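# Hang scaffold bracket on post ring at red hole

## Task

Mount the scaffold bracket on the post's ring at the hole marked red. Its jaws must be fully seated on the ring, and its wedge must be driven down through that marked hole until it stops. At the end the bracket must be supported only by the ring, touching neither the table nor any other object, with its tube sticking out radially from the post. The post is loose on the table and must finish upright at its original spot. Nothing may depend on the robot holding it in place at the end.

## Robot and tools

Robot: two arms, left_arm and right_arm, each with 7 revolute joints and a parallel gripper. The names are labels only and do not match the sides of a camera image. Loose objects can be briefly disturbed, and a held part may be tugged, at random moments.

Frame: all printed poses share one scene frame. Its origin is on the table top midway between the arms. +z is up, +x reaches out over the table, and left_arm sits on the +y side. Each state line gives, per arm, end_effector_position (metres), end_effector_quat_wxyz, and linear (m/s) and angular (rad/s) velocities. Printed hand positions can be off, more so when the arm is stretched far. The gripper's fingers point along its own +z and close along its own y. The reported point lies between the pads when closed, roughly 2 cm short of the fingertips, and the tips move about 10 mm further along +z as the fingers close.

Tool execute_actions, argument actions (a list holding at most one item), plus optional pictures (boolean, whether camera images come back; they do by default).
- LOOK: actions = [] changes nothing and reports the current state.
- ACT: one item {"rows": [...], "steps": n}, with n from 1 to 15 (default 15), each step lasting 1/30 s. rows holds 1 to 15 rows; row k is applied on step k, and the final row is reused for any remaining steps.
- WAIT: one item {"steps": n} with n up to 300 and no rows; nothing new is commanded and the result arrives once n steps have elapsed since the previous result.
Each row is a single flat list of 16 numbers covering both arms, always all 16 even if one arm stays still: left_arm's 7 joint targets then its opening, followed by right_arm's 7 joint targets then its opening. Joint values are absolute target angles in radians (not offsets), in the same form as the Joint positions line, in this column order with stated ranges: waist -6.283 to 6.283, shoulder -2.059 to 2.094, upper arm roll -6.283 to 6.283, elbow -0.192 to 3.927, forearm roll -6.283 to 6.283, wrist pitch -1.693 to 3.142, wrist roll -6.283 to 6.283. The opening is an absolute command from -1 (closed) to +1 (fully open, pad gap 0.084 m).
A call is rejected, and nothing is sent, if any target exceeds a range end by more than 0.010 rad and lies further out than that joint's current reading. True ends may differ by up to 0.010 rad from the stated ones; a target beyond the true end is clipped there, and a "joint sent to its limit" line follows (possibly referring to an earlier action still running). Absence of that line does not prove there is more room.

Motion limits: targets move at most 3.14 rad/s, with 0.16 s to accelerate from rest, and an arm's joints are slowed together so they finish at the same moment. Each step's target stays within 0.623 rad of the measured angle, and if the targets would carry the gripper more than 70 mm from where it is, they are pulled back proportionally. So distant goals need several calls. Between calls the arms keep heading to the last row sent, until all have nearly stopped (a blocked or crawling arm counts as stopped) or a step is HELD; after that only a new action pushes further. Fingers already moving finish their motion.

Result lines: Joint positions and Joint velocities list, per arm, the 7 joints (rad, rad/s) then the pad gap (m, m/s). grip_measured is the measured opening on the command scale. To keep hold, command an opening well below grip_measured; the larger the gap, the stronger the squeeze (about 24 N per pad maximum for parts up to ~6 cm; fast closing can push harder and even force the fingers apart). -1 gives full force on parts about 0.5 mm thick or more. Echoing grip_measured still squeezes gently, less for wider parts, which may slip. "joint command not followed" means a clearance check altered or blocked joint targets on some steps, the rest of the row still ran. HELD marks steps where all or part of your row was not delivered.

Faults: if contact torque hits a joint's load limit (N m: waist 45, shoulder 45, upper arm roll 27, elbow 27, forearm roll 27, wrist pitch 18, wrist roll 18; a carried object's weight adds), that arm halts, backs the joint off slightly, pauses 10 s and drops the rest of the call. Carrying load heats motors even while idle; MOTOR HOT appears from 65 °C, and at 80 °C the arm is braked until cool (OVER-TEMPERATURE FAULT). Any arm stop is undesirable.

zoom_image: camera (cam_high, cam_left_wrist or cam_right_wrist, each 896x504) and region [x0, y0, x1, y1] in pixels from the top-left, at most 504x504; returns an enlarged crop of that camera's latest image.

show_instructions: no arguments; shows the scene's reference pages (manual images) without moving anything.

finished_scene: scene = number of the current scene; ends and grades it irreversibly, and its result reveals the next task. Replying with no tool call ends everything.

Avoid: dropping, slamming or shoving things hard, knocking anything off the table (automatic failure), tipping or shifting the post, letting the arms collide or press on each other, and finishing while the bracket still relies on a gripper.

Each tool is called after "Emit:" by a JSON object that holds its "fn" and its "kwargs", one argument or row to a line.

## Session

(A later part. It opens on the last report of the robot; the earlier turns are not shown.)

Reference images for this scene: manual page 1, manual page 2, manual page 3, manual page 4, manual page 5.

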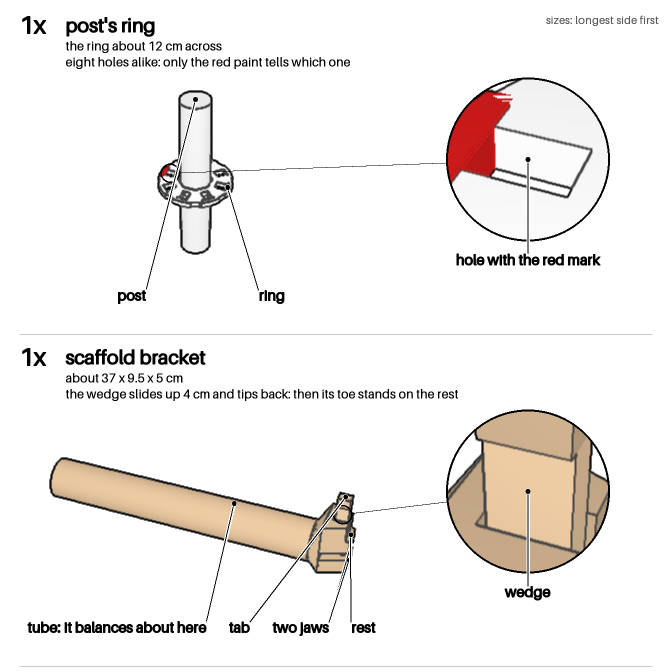

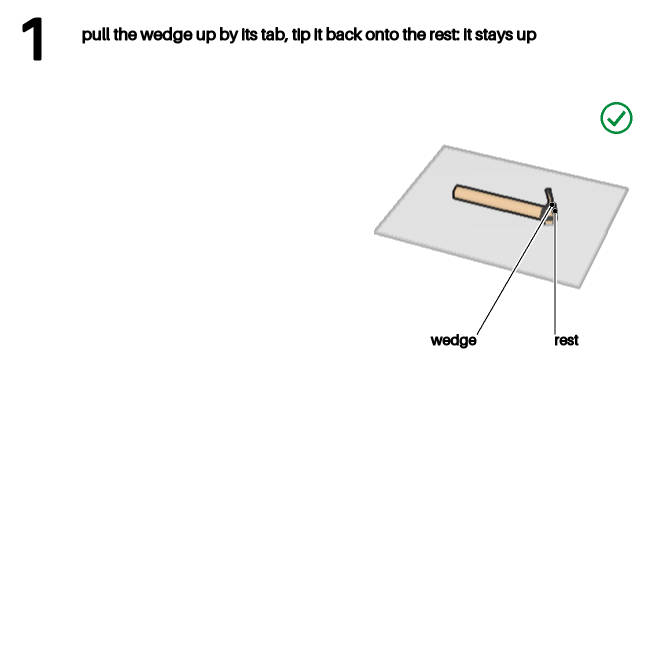

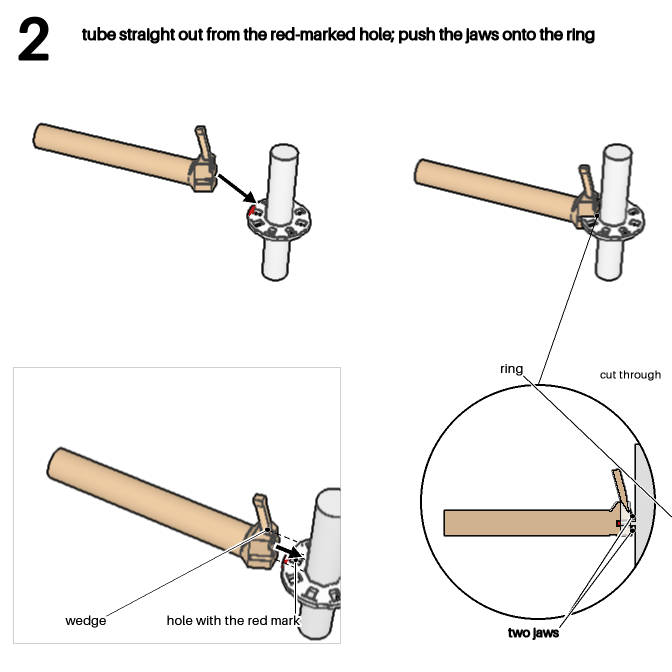

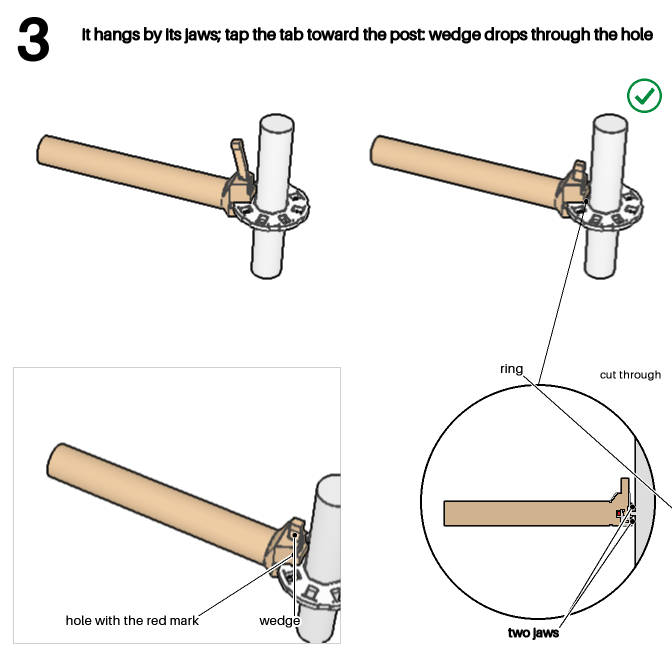

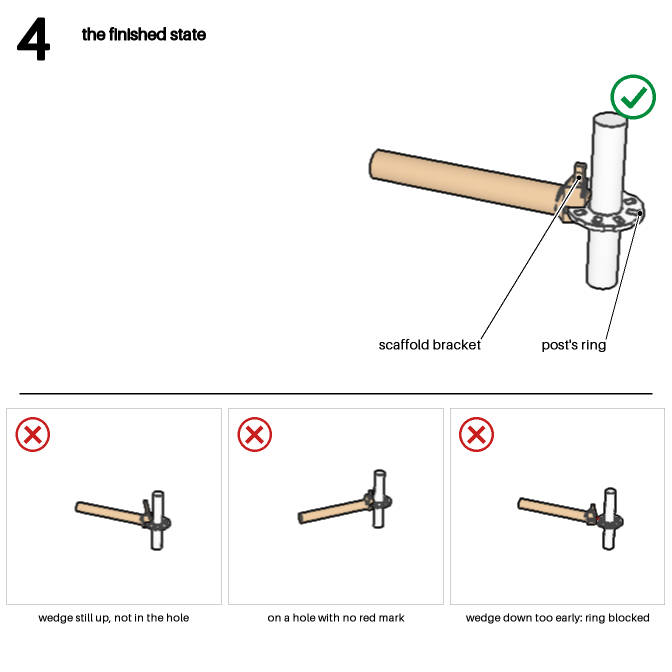

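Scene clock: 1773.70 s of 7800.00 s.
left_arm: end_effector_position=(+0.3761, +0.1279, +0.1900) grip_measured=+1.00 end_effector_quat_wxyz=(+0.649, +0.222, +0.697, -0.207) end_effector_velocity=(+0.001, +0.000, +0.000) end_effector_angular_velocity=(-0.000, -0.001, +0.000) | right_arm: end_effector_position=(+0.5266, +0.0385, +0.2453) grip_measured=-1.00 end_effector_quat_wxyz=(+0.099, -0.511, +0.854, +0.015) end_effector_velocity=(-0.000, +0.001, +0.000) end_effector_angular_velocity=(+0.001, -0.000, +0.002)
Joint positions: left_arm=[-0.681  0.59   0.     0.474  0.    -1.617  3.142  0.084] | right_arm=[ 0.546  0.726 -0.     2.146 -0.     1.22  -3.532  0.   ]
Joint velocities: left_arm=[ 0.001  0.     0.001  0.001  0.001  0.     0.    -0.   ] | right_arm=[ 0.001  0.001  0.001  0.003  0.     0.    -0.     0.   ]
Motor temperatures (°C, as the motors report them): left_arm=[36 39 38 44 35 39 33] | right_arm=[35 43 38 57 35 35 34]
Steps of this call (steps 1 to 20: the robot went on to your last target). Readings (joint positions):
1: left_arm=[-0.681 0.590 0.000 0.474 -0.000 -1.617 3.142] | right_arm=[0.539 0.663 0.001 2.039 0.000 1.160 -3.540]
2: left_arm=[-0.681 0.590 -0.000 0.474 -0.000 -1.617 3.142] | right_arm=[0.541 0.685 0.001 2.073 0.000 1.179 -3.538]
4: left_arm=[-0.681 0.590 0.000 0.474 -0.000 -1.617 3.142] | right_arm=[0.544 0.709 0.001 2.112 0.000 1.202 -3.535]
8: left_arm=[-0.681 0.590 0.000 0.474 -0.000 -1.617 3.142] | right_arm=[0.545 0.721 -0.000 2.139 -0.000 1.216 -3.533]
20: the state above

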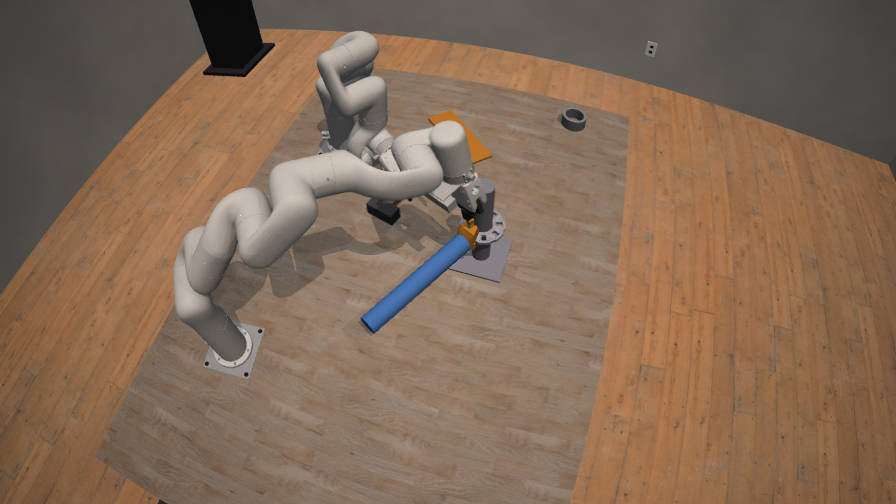

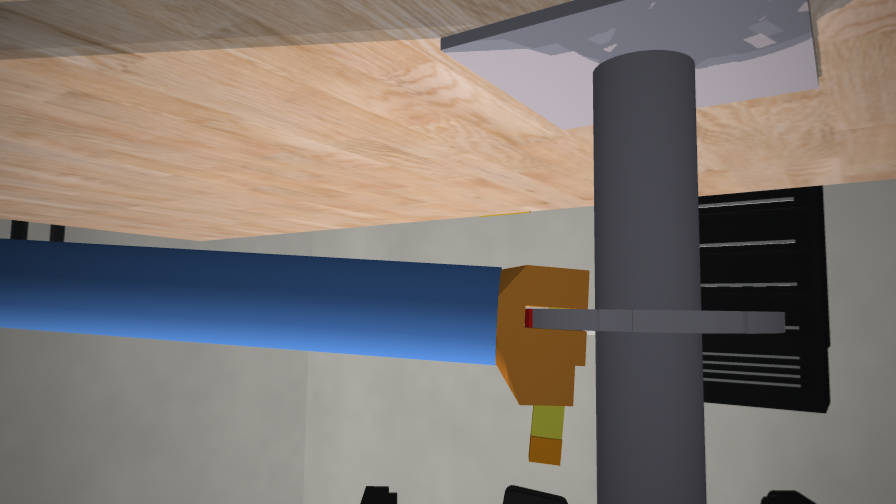

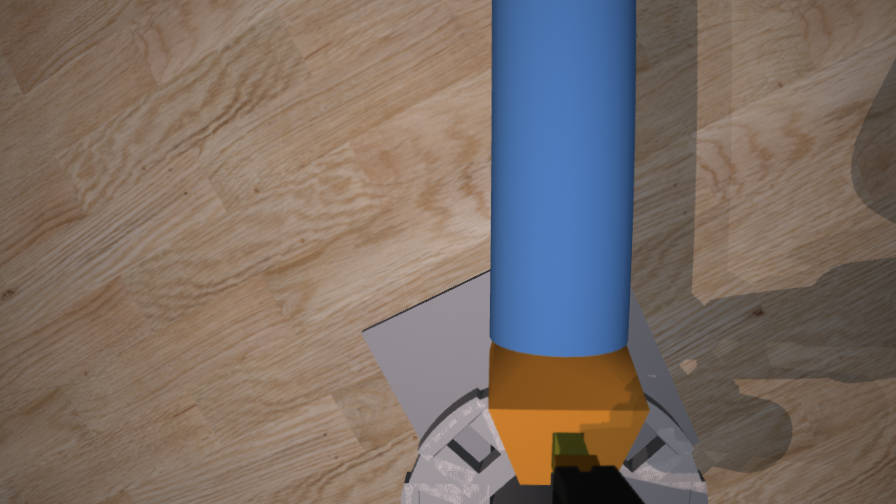

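Emit:
{"fn": "execute_actions", "kwargs": {
  "actions": [
    {"rows": [[-0.681,0.5904,0,0.4736,0,-1.6168,3.1416,1,0.5459,0.7259,0,2.1439,0,1.2180,-3.5323,-1],[-0.681,0.5904,0,0.4736,0,-1.6168,3.1416,1,0.5459,0.7254,0,2.1379,0,1.2125,-3.5323,-1],[-0.681,0.5904,0,0.4736,0,-1.6168,3.1416,1,0.5459,0.7247,0,2.1300,0,1.2053,-3.5323,-1],[-0.681,0.5904,0,0.4736,0,-1.6168,3.1416,1,0.5459,0.7240,0,2.1215,0,1.1975,-3.5323,-1],[-0.681,0.5904,0,0.4736,0,-1.6168,3.1416,1,0.5459,0.7233,0,2.1135,0,1.1902,-3.5323,-1],[-0.681,0.5904,0,0.4736,0,-1.6168,3.1416,1,0.5459,0.7227,0,2.1066,0,1.1838,-3.5323,-1],[-0.681,0.5904,0,0.4736,0,-1.6168,3.1416,1,0.5459,0.7223,0,2.1011,0,1.1788,-3.5323,-1],[-0.681,0.5904,0,0.4736,0,-1.6168,3.1416,1,0.5459,0.7219,0,2.0966,0,1.1747,-3.5323,-1],[-0.681,0.5904,0,0.4736,0,-1.6168,3.1416,1,0.5459,0.7218,0,2.0936,0,1.1718,-3.5323,-1],[-0.681,0.5904,0,0.4736,0,-1.6168,3.1416,1,0.5459,0.7218,0,2.0910,0,1.1692,-3.5323,-1],[-0.681,0.5904,0,0.4736,0,-1.6168,3.1416,1,0.5459,0.7217,0,2.0886,0,1.1669,-3.5323,-1],[-0.681,0.5904,0,0.4736,0,-1.6168,3.1416,1,0.5459,0.7217,0,2.0862,0,1.1645,-3.5323,-1],[-0.681,0.5904,0,0.4736,0,-1.6168,3.1416,1,0.5459,0.7216,0,2.0840,0,1.1624,-3.5323,-1],[-0.681,0.5904,0,0.4736,0,-1.6168,3.1416,1,0.5459,0.7216,0,2.0820,0,1.1604,-3.5323,-1],[-0.681,0.5904,0,0.4736,0,-1.6168,3.1416,1,0.5459,0.7216,0,2.0803,0,1.1588,-3.5323,-1]], "steps": 15}
  ],
  "pictures": false
}}

Emit:
{"fn": "execute_actions", "kwargs": {
  "actions": [
    {"rows": [[-0.681,0.5904,0,0.4736,0,-1.6168,3.1416,1,0.5459,0.7216,0,2.0803,0,1.1588,-3.5323,-1]], "steps": 8}
  ]
}}

Emit:
{"fn": "execute_actions", "kwargs": {
  "actions": [
    {"rows": [[-0.681,0.5904,0,0.4736,0,-1.6168,3.1416,1,0.5459,0.7217,0,2.0862,0,1.1645,-3.5323,-1],[-0.681,0.5904,0,0.4736,0,-1.6168,3.1416,1,0.5459,0.7218,0,2.0936,0,1.1718,-3.5323,-1],[-0.681,0.5904,0,0.4736,0,-1.6168,3.1416,1,0.5459,0.7223,0,2.1011,0,1.1788,-3.5323,-1]], "steps": 12}
  ]
}}

Scene clock: 1801.00 s of 7800.00 s.
left_arm: end_effector_position=(+0.3761, +0.1279, +0.1900) grip_measured=+1.00 end_effector_quat_wxyz=(+0.649, +0.222, +0.697, -0.207) end_effector_velocity=(-0.000, -0.000, +0.000) end_effector_angular_velocity=(-0.000, -0.001, -0.001) | right_arm: end_effector_position=(+0.5269, +0.0390, +0.2286) grip_measured=-1.00 end_effector_quat_wxyz=(+0.100, -0.511, +0.854, +0.015) end_effector_velocity=(+0.002, +0.003, -0.011) end_effector_angular_velocity=(+0.017, -0.017, +0.000)
Joint positions: left_arm=[-0.681  0.59   0.     0.474  0.    -1.617  3.142  0.084] | right_arm=[ 0.546  0.721  0.     2.089  0.     1.166 -3.532  0.   ]
Joint velocities: left_arm=[-0.001 -0.     0.     0.    -0.    -0.     0.    -0.   ] | right_arm=[ 0.    -0.014  0.001 -0.063  0.002 -0.073 -0.     0.   ]
Motor temperatures (°C, as the motors report them): left_arm=[36 39 38 44 35 39 33] | right_arm=[35 43 38 55 35 34 34]
Steps of this call (steps 1 to 15: the robot went on to your last target; steps 16 to 90: nothing new was sent; then 23.80 s passed at rest; steps 91 to 105: all 15 steps of this action). Readings (joint positions):
91: left_arm=[-0.681 0.590 -0.000 0.474 -0.000 -1.617 3.142] | right_arm=[0.546 0.726 0.000 2.146 -0.000 1.220 -3.532]
92: left_arm=[-0.681 0.590 0.000 0.474 -0.000 -1.617 3.142] | right_arm=[0.546 0.726 0.000 2.146 -0.000 1.220 -3.532]
94: left_arm=[-0.681 0.590 0.000 0.474 -0.000 -1.617 3.142] | right_arm=[0.546 0.725 0.000 2.141 0.000 1.214 -3.532]
98: left_arm=[-0.681 0.590 0.000 0.474 0.000 -1.617 3.142] | right_arm=[0.546 0.723 -0.000 2.116 -0.000 1.192 -3.532]
105: the state above

Scene clock: 1801.27 s of 7800.00 s.
left_arm: end_effector_position=(+0.3761, +0.1279, +0.1900) grip_measured=+1.00 end_effector_quat_wxyz=(+0.649, +0.222, +0.697, -0.207) end_effector_velocity=(-0.000, -0.000, -0.000) end_effector_angular_velocity=(-0.001, +0.001, -0.001) | right_arm: end_effector_position=(+0.5271, +0.0394, +0.2280) grip_measured=-1.00 end_effector_quat_wxyz=(+0.102, -0.511, +0.853, +0.015) end_effector_velocity=(+0.000, -0.000, -0.002) end_effector_angular_velocity=(-0.001, +0.001, -0.001)
Joint positions: left_arm=[-0.681  0.59   0.     0.474 -0.    -1.617  3.142  0.084] | right_arm=[ 0.546  0.719  0.     2.083  0.     1.159 -3.532  0.   ]
Joint velocities: left_arm=[-0.001  0.    -0.    -0.     0.     0.    -0.001  0.   ] | right_arm=[-0.001 -0.     0.    -0.006  0.    -0.004  0.     0.   ]
Motor temperatures (°C, as the motors report them): left_arm=[36 39 38 44 35 39 33] | right_arm=[35 43 38 55 35 34 34]
Steps of this call (steps 1 to 8: all 8 steps of this action). Readings (joint positions):
1: left_arm=[-0.681 0.590 0.000 0.474 0.000 -1.617 3.142] | right_arm=[0.546 0.720 0.000 2.088 0.000 1.164 -3.532]
2: left_arm=[-0.681 0.590 0.000 0.474 -0.000 -1.617 3.142] | right_arm=[0.546 0.719 0.000 2.086 0.000 1.162 -3.532]
4: left_arm=[-0.681 0.590 -0.000 0.474 0.000 -1.617 3.142] | right_arm=[0.546 0.719 0.000 2.085 0.000 1.160 -3.532]
8: the state above

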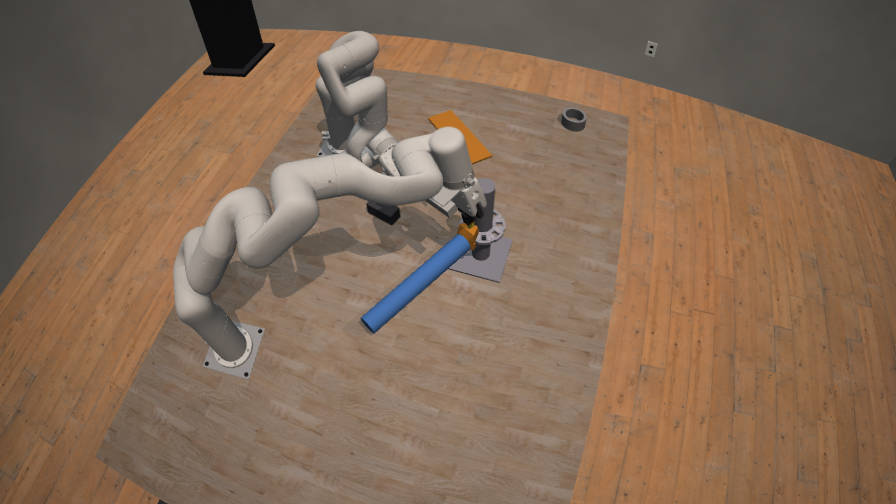

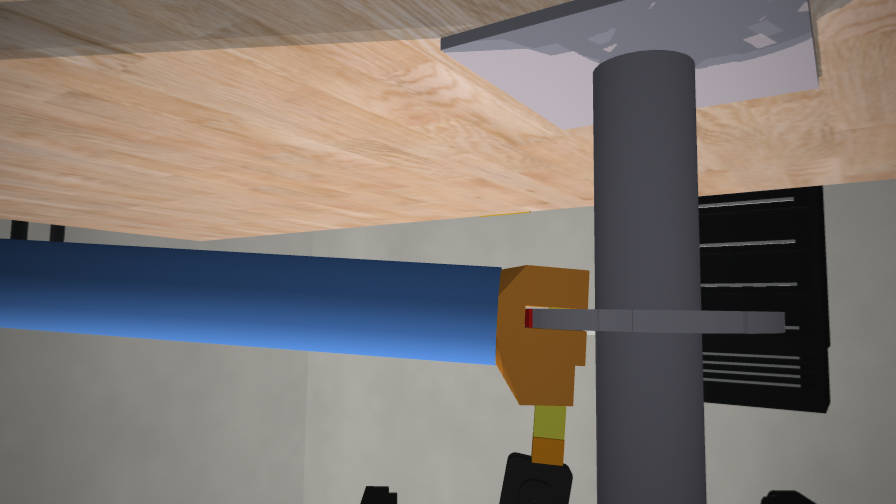

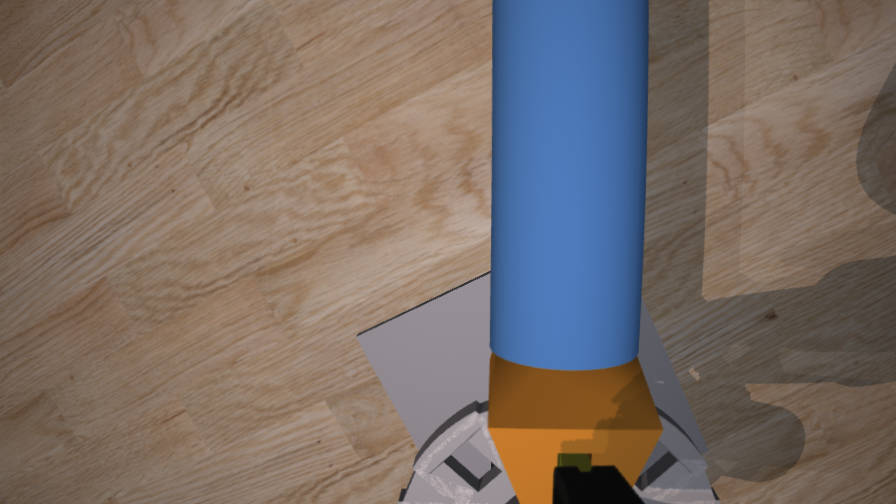

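Scene clock: 1801.67 s of 7800.00 s.
left_arm: end_effector_position=(+0.3761, +0.1279, +0.1900) grip_measured=+1.00 end_effector_quat_wxyz=(+0.649, +0.222, +0.697, -0.207) end_effector_velocity=(-0.000, -0.000, +0.000) end_effector_angular_velocity=(-0.000, -0.000, -0.001) | right_arm: end_effector_position=(+0.5264, +0.0381, +0.2288) grip_measured=-1.00 end_effector_quat_wxyz=(+0.097, -0.511, +0.854, +0.014) end_effector_velocity=(-0.000, -0.001, +0.002) end_effector_angular_velocity=(-0.001, +0.001, -0.000)
Joint positions: left_arm=[-0.681  0.59   0.     0.474 -0.    -1.617  3.142  0.084] | right_arm=[ 0.546  0.724 -0.     2.099 -0.     1.179 -3.532  0.   ]
Joint velocities: left_arm=[-0.  0.  0.  0.  0. -0. -0.  0.] | right_arm=[-0.    -0.001 -0.     0.006  0.     0.008 -0.     0.   ]
Motor temperatures (°C, as the motors report them): left_arm=[36 39 38 44 35 39 33] | right_arm=[35 43 38 55 35 34 34]
Steps of this call (steps 1 to 12: all 12 steps of this action). Readings (joint positions):
1: left_arm=[-0.681 0.590 -0.000 0.474 0.000 -1.617 3.142] | right_arm=[0.546 0.719 0.000 2.083 0.000 1.159 -3.532]
2: left_arm=[-0.681 0.590 -0.000 0.474 -0.000 -1.617 3.142] | right_arm=[0.546 0.719 0.000 2.084 0.000 1.160 -3.532]
4: left_arm=[-0.681 0.590 0.000 0.474 0.000 -1.617 3.142] | right_arm=[0.546 0.721 -0.000 2.090 -0.000 1.168 -3.532]
8: left_arm=[-0.681 0.590 0.000 0.474 0.000 -1.617 3.142] | right_arm=[0.546 0.724 -0.000 2.097 -0.000 1.176 -3.532]
12: the state above

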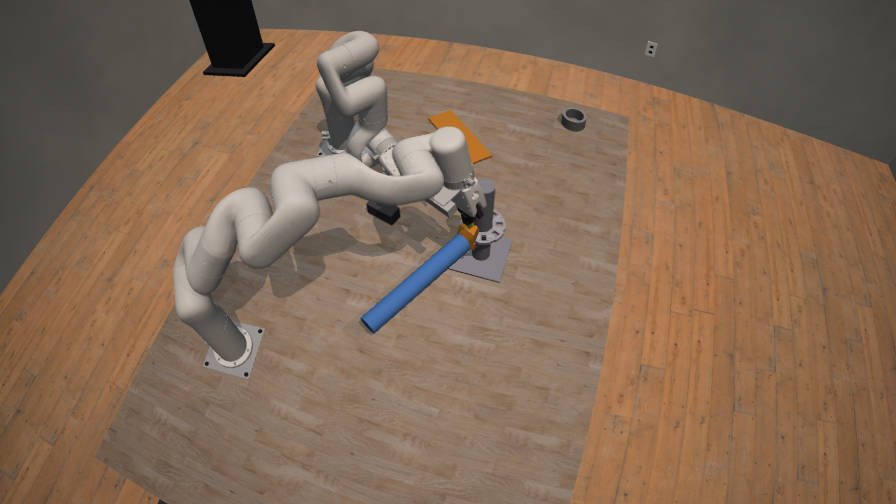

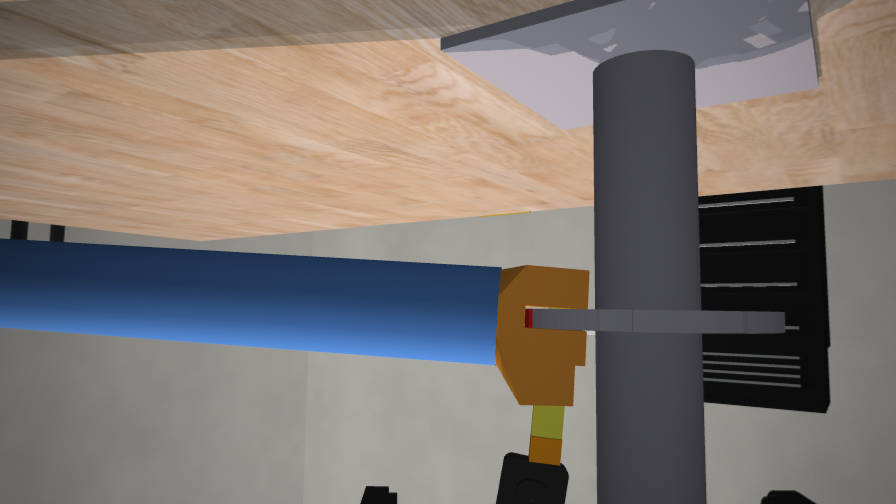

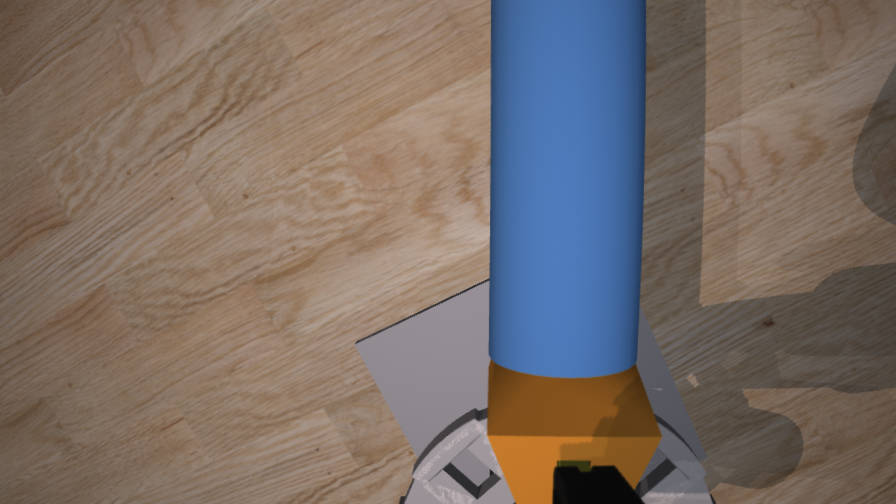

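Emit:
{"fn": "execute_actions", "kwargs": {
  "actions": [
    {"rows": [[-0.681,0.5904,0,0.4736,0,-1.6168,3.1416,1,0.5459,0.7227,0,2.1066,0,1.1838,-3.5323,-1],[-0.681,0.5904,0,0.4736,0,-1.6168,3.1416,1,0.5459,0.7233,0,2.1135,0,1.1902,-3.5323,-1],[-0.681,0.5904,0,0.4736,0,-1.6168,3.1416,1,0.5459,0.7240,0,2.1215,0,1.1975,-3.5323,-1],[-0.681,0.5904,0,0.4736,0,-1.6168,3.1416,1,0.5459,0.7247,0,2.1300,0,1.2053,-3.5323,-1],[-0.681,0.5904,0,0.4736,0,-1.6168,3.1416,1,0.5459,0.7254,0,2.1379,0,1.2125,-3.5323,-1],[-0.681,0.5904,0,0.4736,0,-1.6168,3.1416,1,0.5459,0.7240,0,2.1440,0,1.2190,-3.5323,-1],[-0.681,0.5904,0,0.4736,0,-1.6168,3.1416,1,0.5453,0.7170,0,2.1400,0,1.2190,-3.5329,-1],[-0.681,0.5904,0,0.4736,0,-1.6168,3.1416,1,0.5440,0.7030,0,2.1220,0,1.2100,-3.5342,-1],[-0.681,0.5904,0,0.4736,0,-1.6168,3.1416,1,0.5420,0.6830,0,2.0940,0,1.1950,-3.5362,-1],[-0.681,0.5904,0,0.4736,0,-1.6168,3.1416,1,0.5394,0.6580,0,2.0580,0,1.1760,-3.5388,-1],[-0.681,0.5904,0,0.4736,0,-1.6168,3.1416,1,0.5364,0.6300,0,2.0160,0,1.1540,-3.5418,-1],[-0.681,0.5904,0,0.4736,0,-1.6168,3.1416,1,0.5332,0.6000,0,1.9720,0,1.1310,-3.5450,-1],[-0.681,0.5904,0,0.4736,0,-1.6168,3.1416,1,0.5300,0.5700,0,1.9280,0,1.1080,-3.5482,-1],[-0.681,0.5904,0,0.4736,0,-1.6168,3.1416,1,0.5270,0.5420,0,1.8870,0,1.0870,-3.5512,-1],[-0.681,0.5904,0,0.4736,0,-1.6168,3.1416,1,0.5245,0.5180,0,1.8520,0,1.0690,-3.5537,-1]], "steps": 15}
  ],
  "pictures": false
}}

Emit:
{"fn": "execute_actions", "kwargs": {
  "actions": [
    {"rows": [[-0.681,0.5904,0,0.4736,0,-1.6168,3.1416,1,0.5225,0.4990,0,1.8240,0,1.0550,-3.5557,-1],[-0.681,0.5904,0,0.4736,0,-1.6168,3.1416,1,0.5211,0.4860,0,1.8050,0,1.0450,-3.5571,-1],[-0.681,0.5904,0,0.4736,0,-1.6168,3.1416,1,0.5204,0.4790,0,1.7950,0,1.0400,-3.5578,-1]], "steps": 15}
  ]
}}

Emit:
{"fn": "zoom_image", "kwargs": {
  "camera": "cam_left_wrist",
  "region": [470, 255, 650, 480]
}}

Scene clock: 1832.57 s of 7800.00 s.
left_arm: end_effector_position=(+0.3761, +0.1279, +0.1900) grip_measured=+1.00 end_effector_quat_wxyz=(+0.649, +0.222, +0.697, -0.207) end_effector_velocity=(+0.000, +0.000, -0.000) end_effector_angular_velocity=(+0.001, -0.001, +0.001) | right_arm: end_effector_position=(+0.5218, +0.0254, +0.2589) grip_measured=-1.00 end_effector_quat_wxyz=(+0.116, -0.510, +0.852, +0.016) end_effector_velocity=(-0.039, -0.109, +0.076) end_effector_angular_velocity=(+0.122, -0.186, -0.012)
Joint positions: left_arm=[-0.681  0.59  -0.     0.474  0.    -1.617  3.142  0.084] | right_arm=[ 0.536  0.621  0.     2.001  0.     1.146 -3.543  0.   ]
Joint velocities: left_arm=[-0.     0.     0.001  0.    -0.     0.     0.001 -0.   ] | right_arm=[-0.082 -0.736 -0.005 -1.051 -0.001 -0.537 -0.076  0.   ]
Motor temperatures (°C, as the motors report them): left_arm=[36 39 38 44 35 39 33] | right_arm=[35 43 38 54 35 34 34]
Steps of this call (steps 1 to 15: the robot went on to your last target; steps 16 to 90: nothing new was sent; then 27.40 s passed at rest; steps 91 to 105: all 15 steps of this action). Readings (joint positions):
91: left_arm=[-0.681 0.590 0.000 0.474 -0.000 -1.617 3.142] | right_arm=[0.546 0.722 -0.000 2.101 0.000 1.179 -3.532]
92: left_arm=[-0.681 0.590 -0.000 0.474 0.000 -1.617 3.142] | right_arm=[0.546 0.723 -0.000 2.102 -0.000 1.180 -3.532]
94: left_arm=[-0.681 0.590 -0.000 0.474 -0.000 -1.617 3.142] | right_arm=[0.546 0.724 -0.000 2.109 -0.000 1.187 -3.532]
98: left_arm=[-0.681 0.590 0.000 0.474 0.000 -1.617 3.142] | right_arm=[0.546 0.723 0.000 2.132 0.000 1.209 -3.532]
105: the state above

Scene clock: 1833.07 s of 7800.00 s.
left_arm: end_effector_position=(+0.3761, +0.1279, +0.1900) grip_measured=+1.00 end_effector_quat_wxyz=(+0.649, +0.222, +0.697, -0.207) end_effector_velocity=(+0.000, -0.000, +0.000) end_effector_angular_velocity=(-0.001, -0.000, -0.000) | right_arm: end_effector_position=(+0.5108, +0.0038, +0.2695) grip_measured=-1.00 end_effector_quat_wxyz=(+0.136, -0.509, +0.850, +0.017) end_effector_velocity=(+0.002, -0.003, +0.007) end_effector_angular_velocity=(+0.008, -0.012, -0.004)
Joint positions: left_arm=[-0.681  0.59   0.     0.474 -0.    -1.617  3.142  0.084] | right_arm=[ 0.521  0.481  0.     1.796  0.     1.041 -3.558  0.   ]
Joint velocities: left_arm=[ 0.    -0.     0.     0.001  0.    -0.    -0.001 -0.   ] | right_arm=[-0.003 -0.014 -0.003 -0.007  0.001 -0.007 -0.002  0.   ]
Motor temperatures (°C, as the motors report them): left_arm=[36 39 38 44 35 39 33] | right_arm=[35 43 38 54 35 34 34]
Steps of this call (steps 1 to 15: all 15 steps of this action). Readings (joint positions):
1: left_arm=[-0.681 0.590 0.000 0.474 -0.000 -1.617 3.142] | right_arm=[0.533 0.596 -0.000 1.965 -0.000 1.127 -3.545]
2: left_arm=[-0.681 0.590 -0.000 0.474 0.000 -1.617 3.142] | right_arm=[0.530 0.571 -0.000 1.929 -0.000 1.109 -3.548]
4: left_arm=[-0.681 0.590 0.000 0.474 -0.000 -1.617 3.142] | right_arm=[0.525 0.525 -0.001 1.865 -0.000 1.076 -3.553]
8: left_arm=[-0.681 0.590 0.000 0.474 0.000 -1.617 3.142] | right_arm=[0.521 0.487 -0.000 1.810 -0.000 1.048 -3.557]
15: the state above

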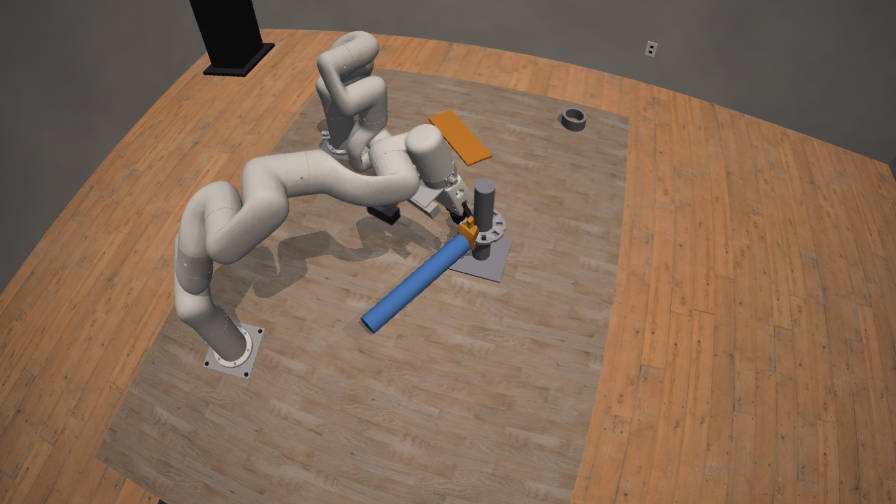

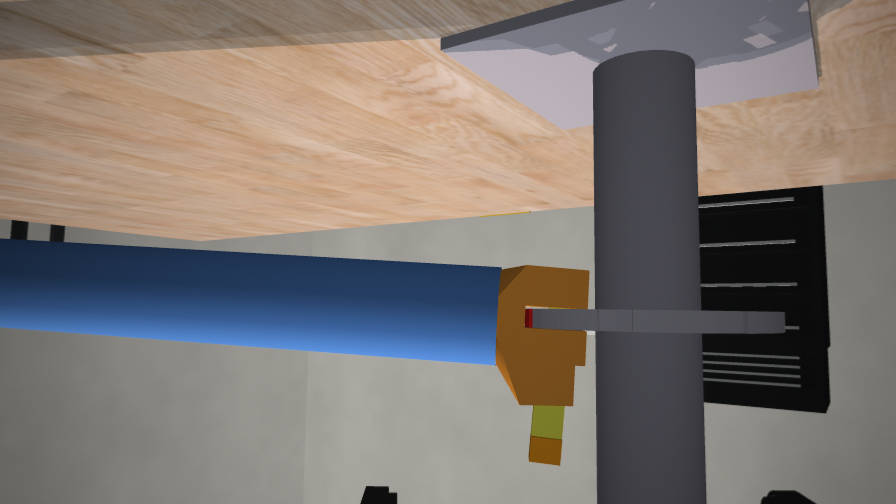

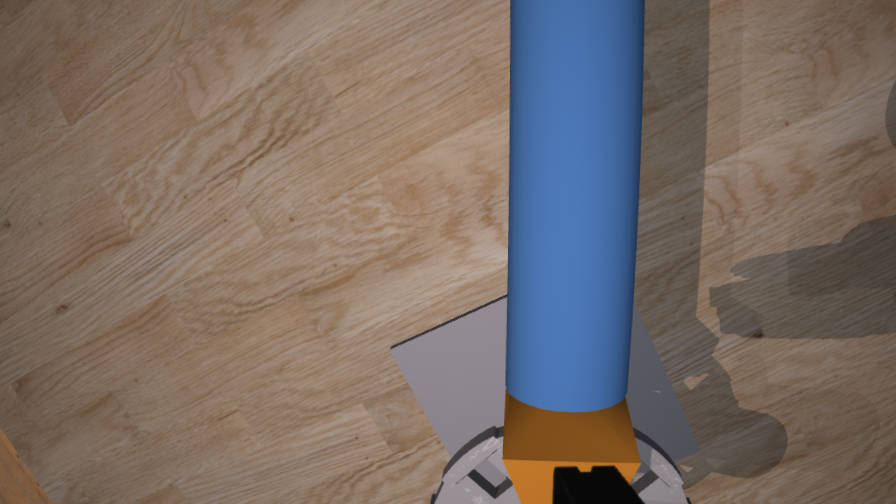

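Region (470, 255, 650, 480) of cam_left_wrist's 896x504 image, scaled by 2.240, with more detail than that image has; it fills the left 403 columns of this view, and the rest is white.

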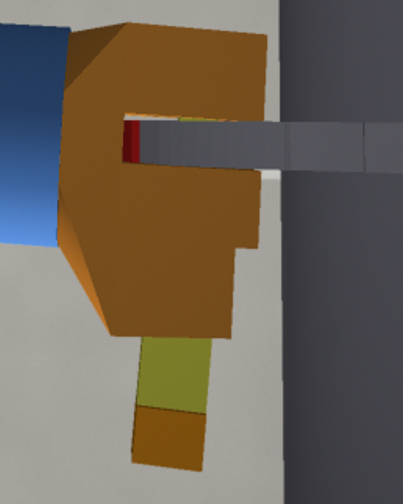

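The jaws are fully on, the wedge is all the way down, and both arms are clear of the bracket.

Emit:
{"fn": "finished_scene", "kwargs": {
  "scene": 2
}}

The scene is finished: the task was done.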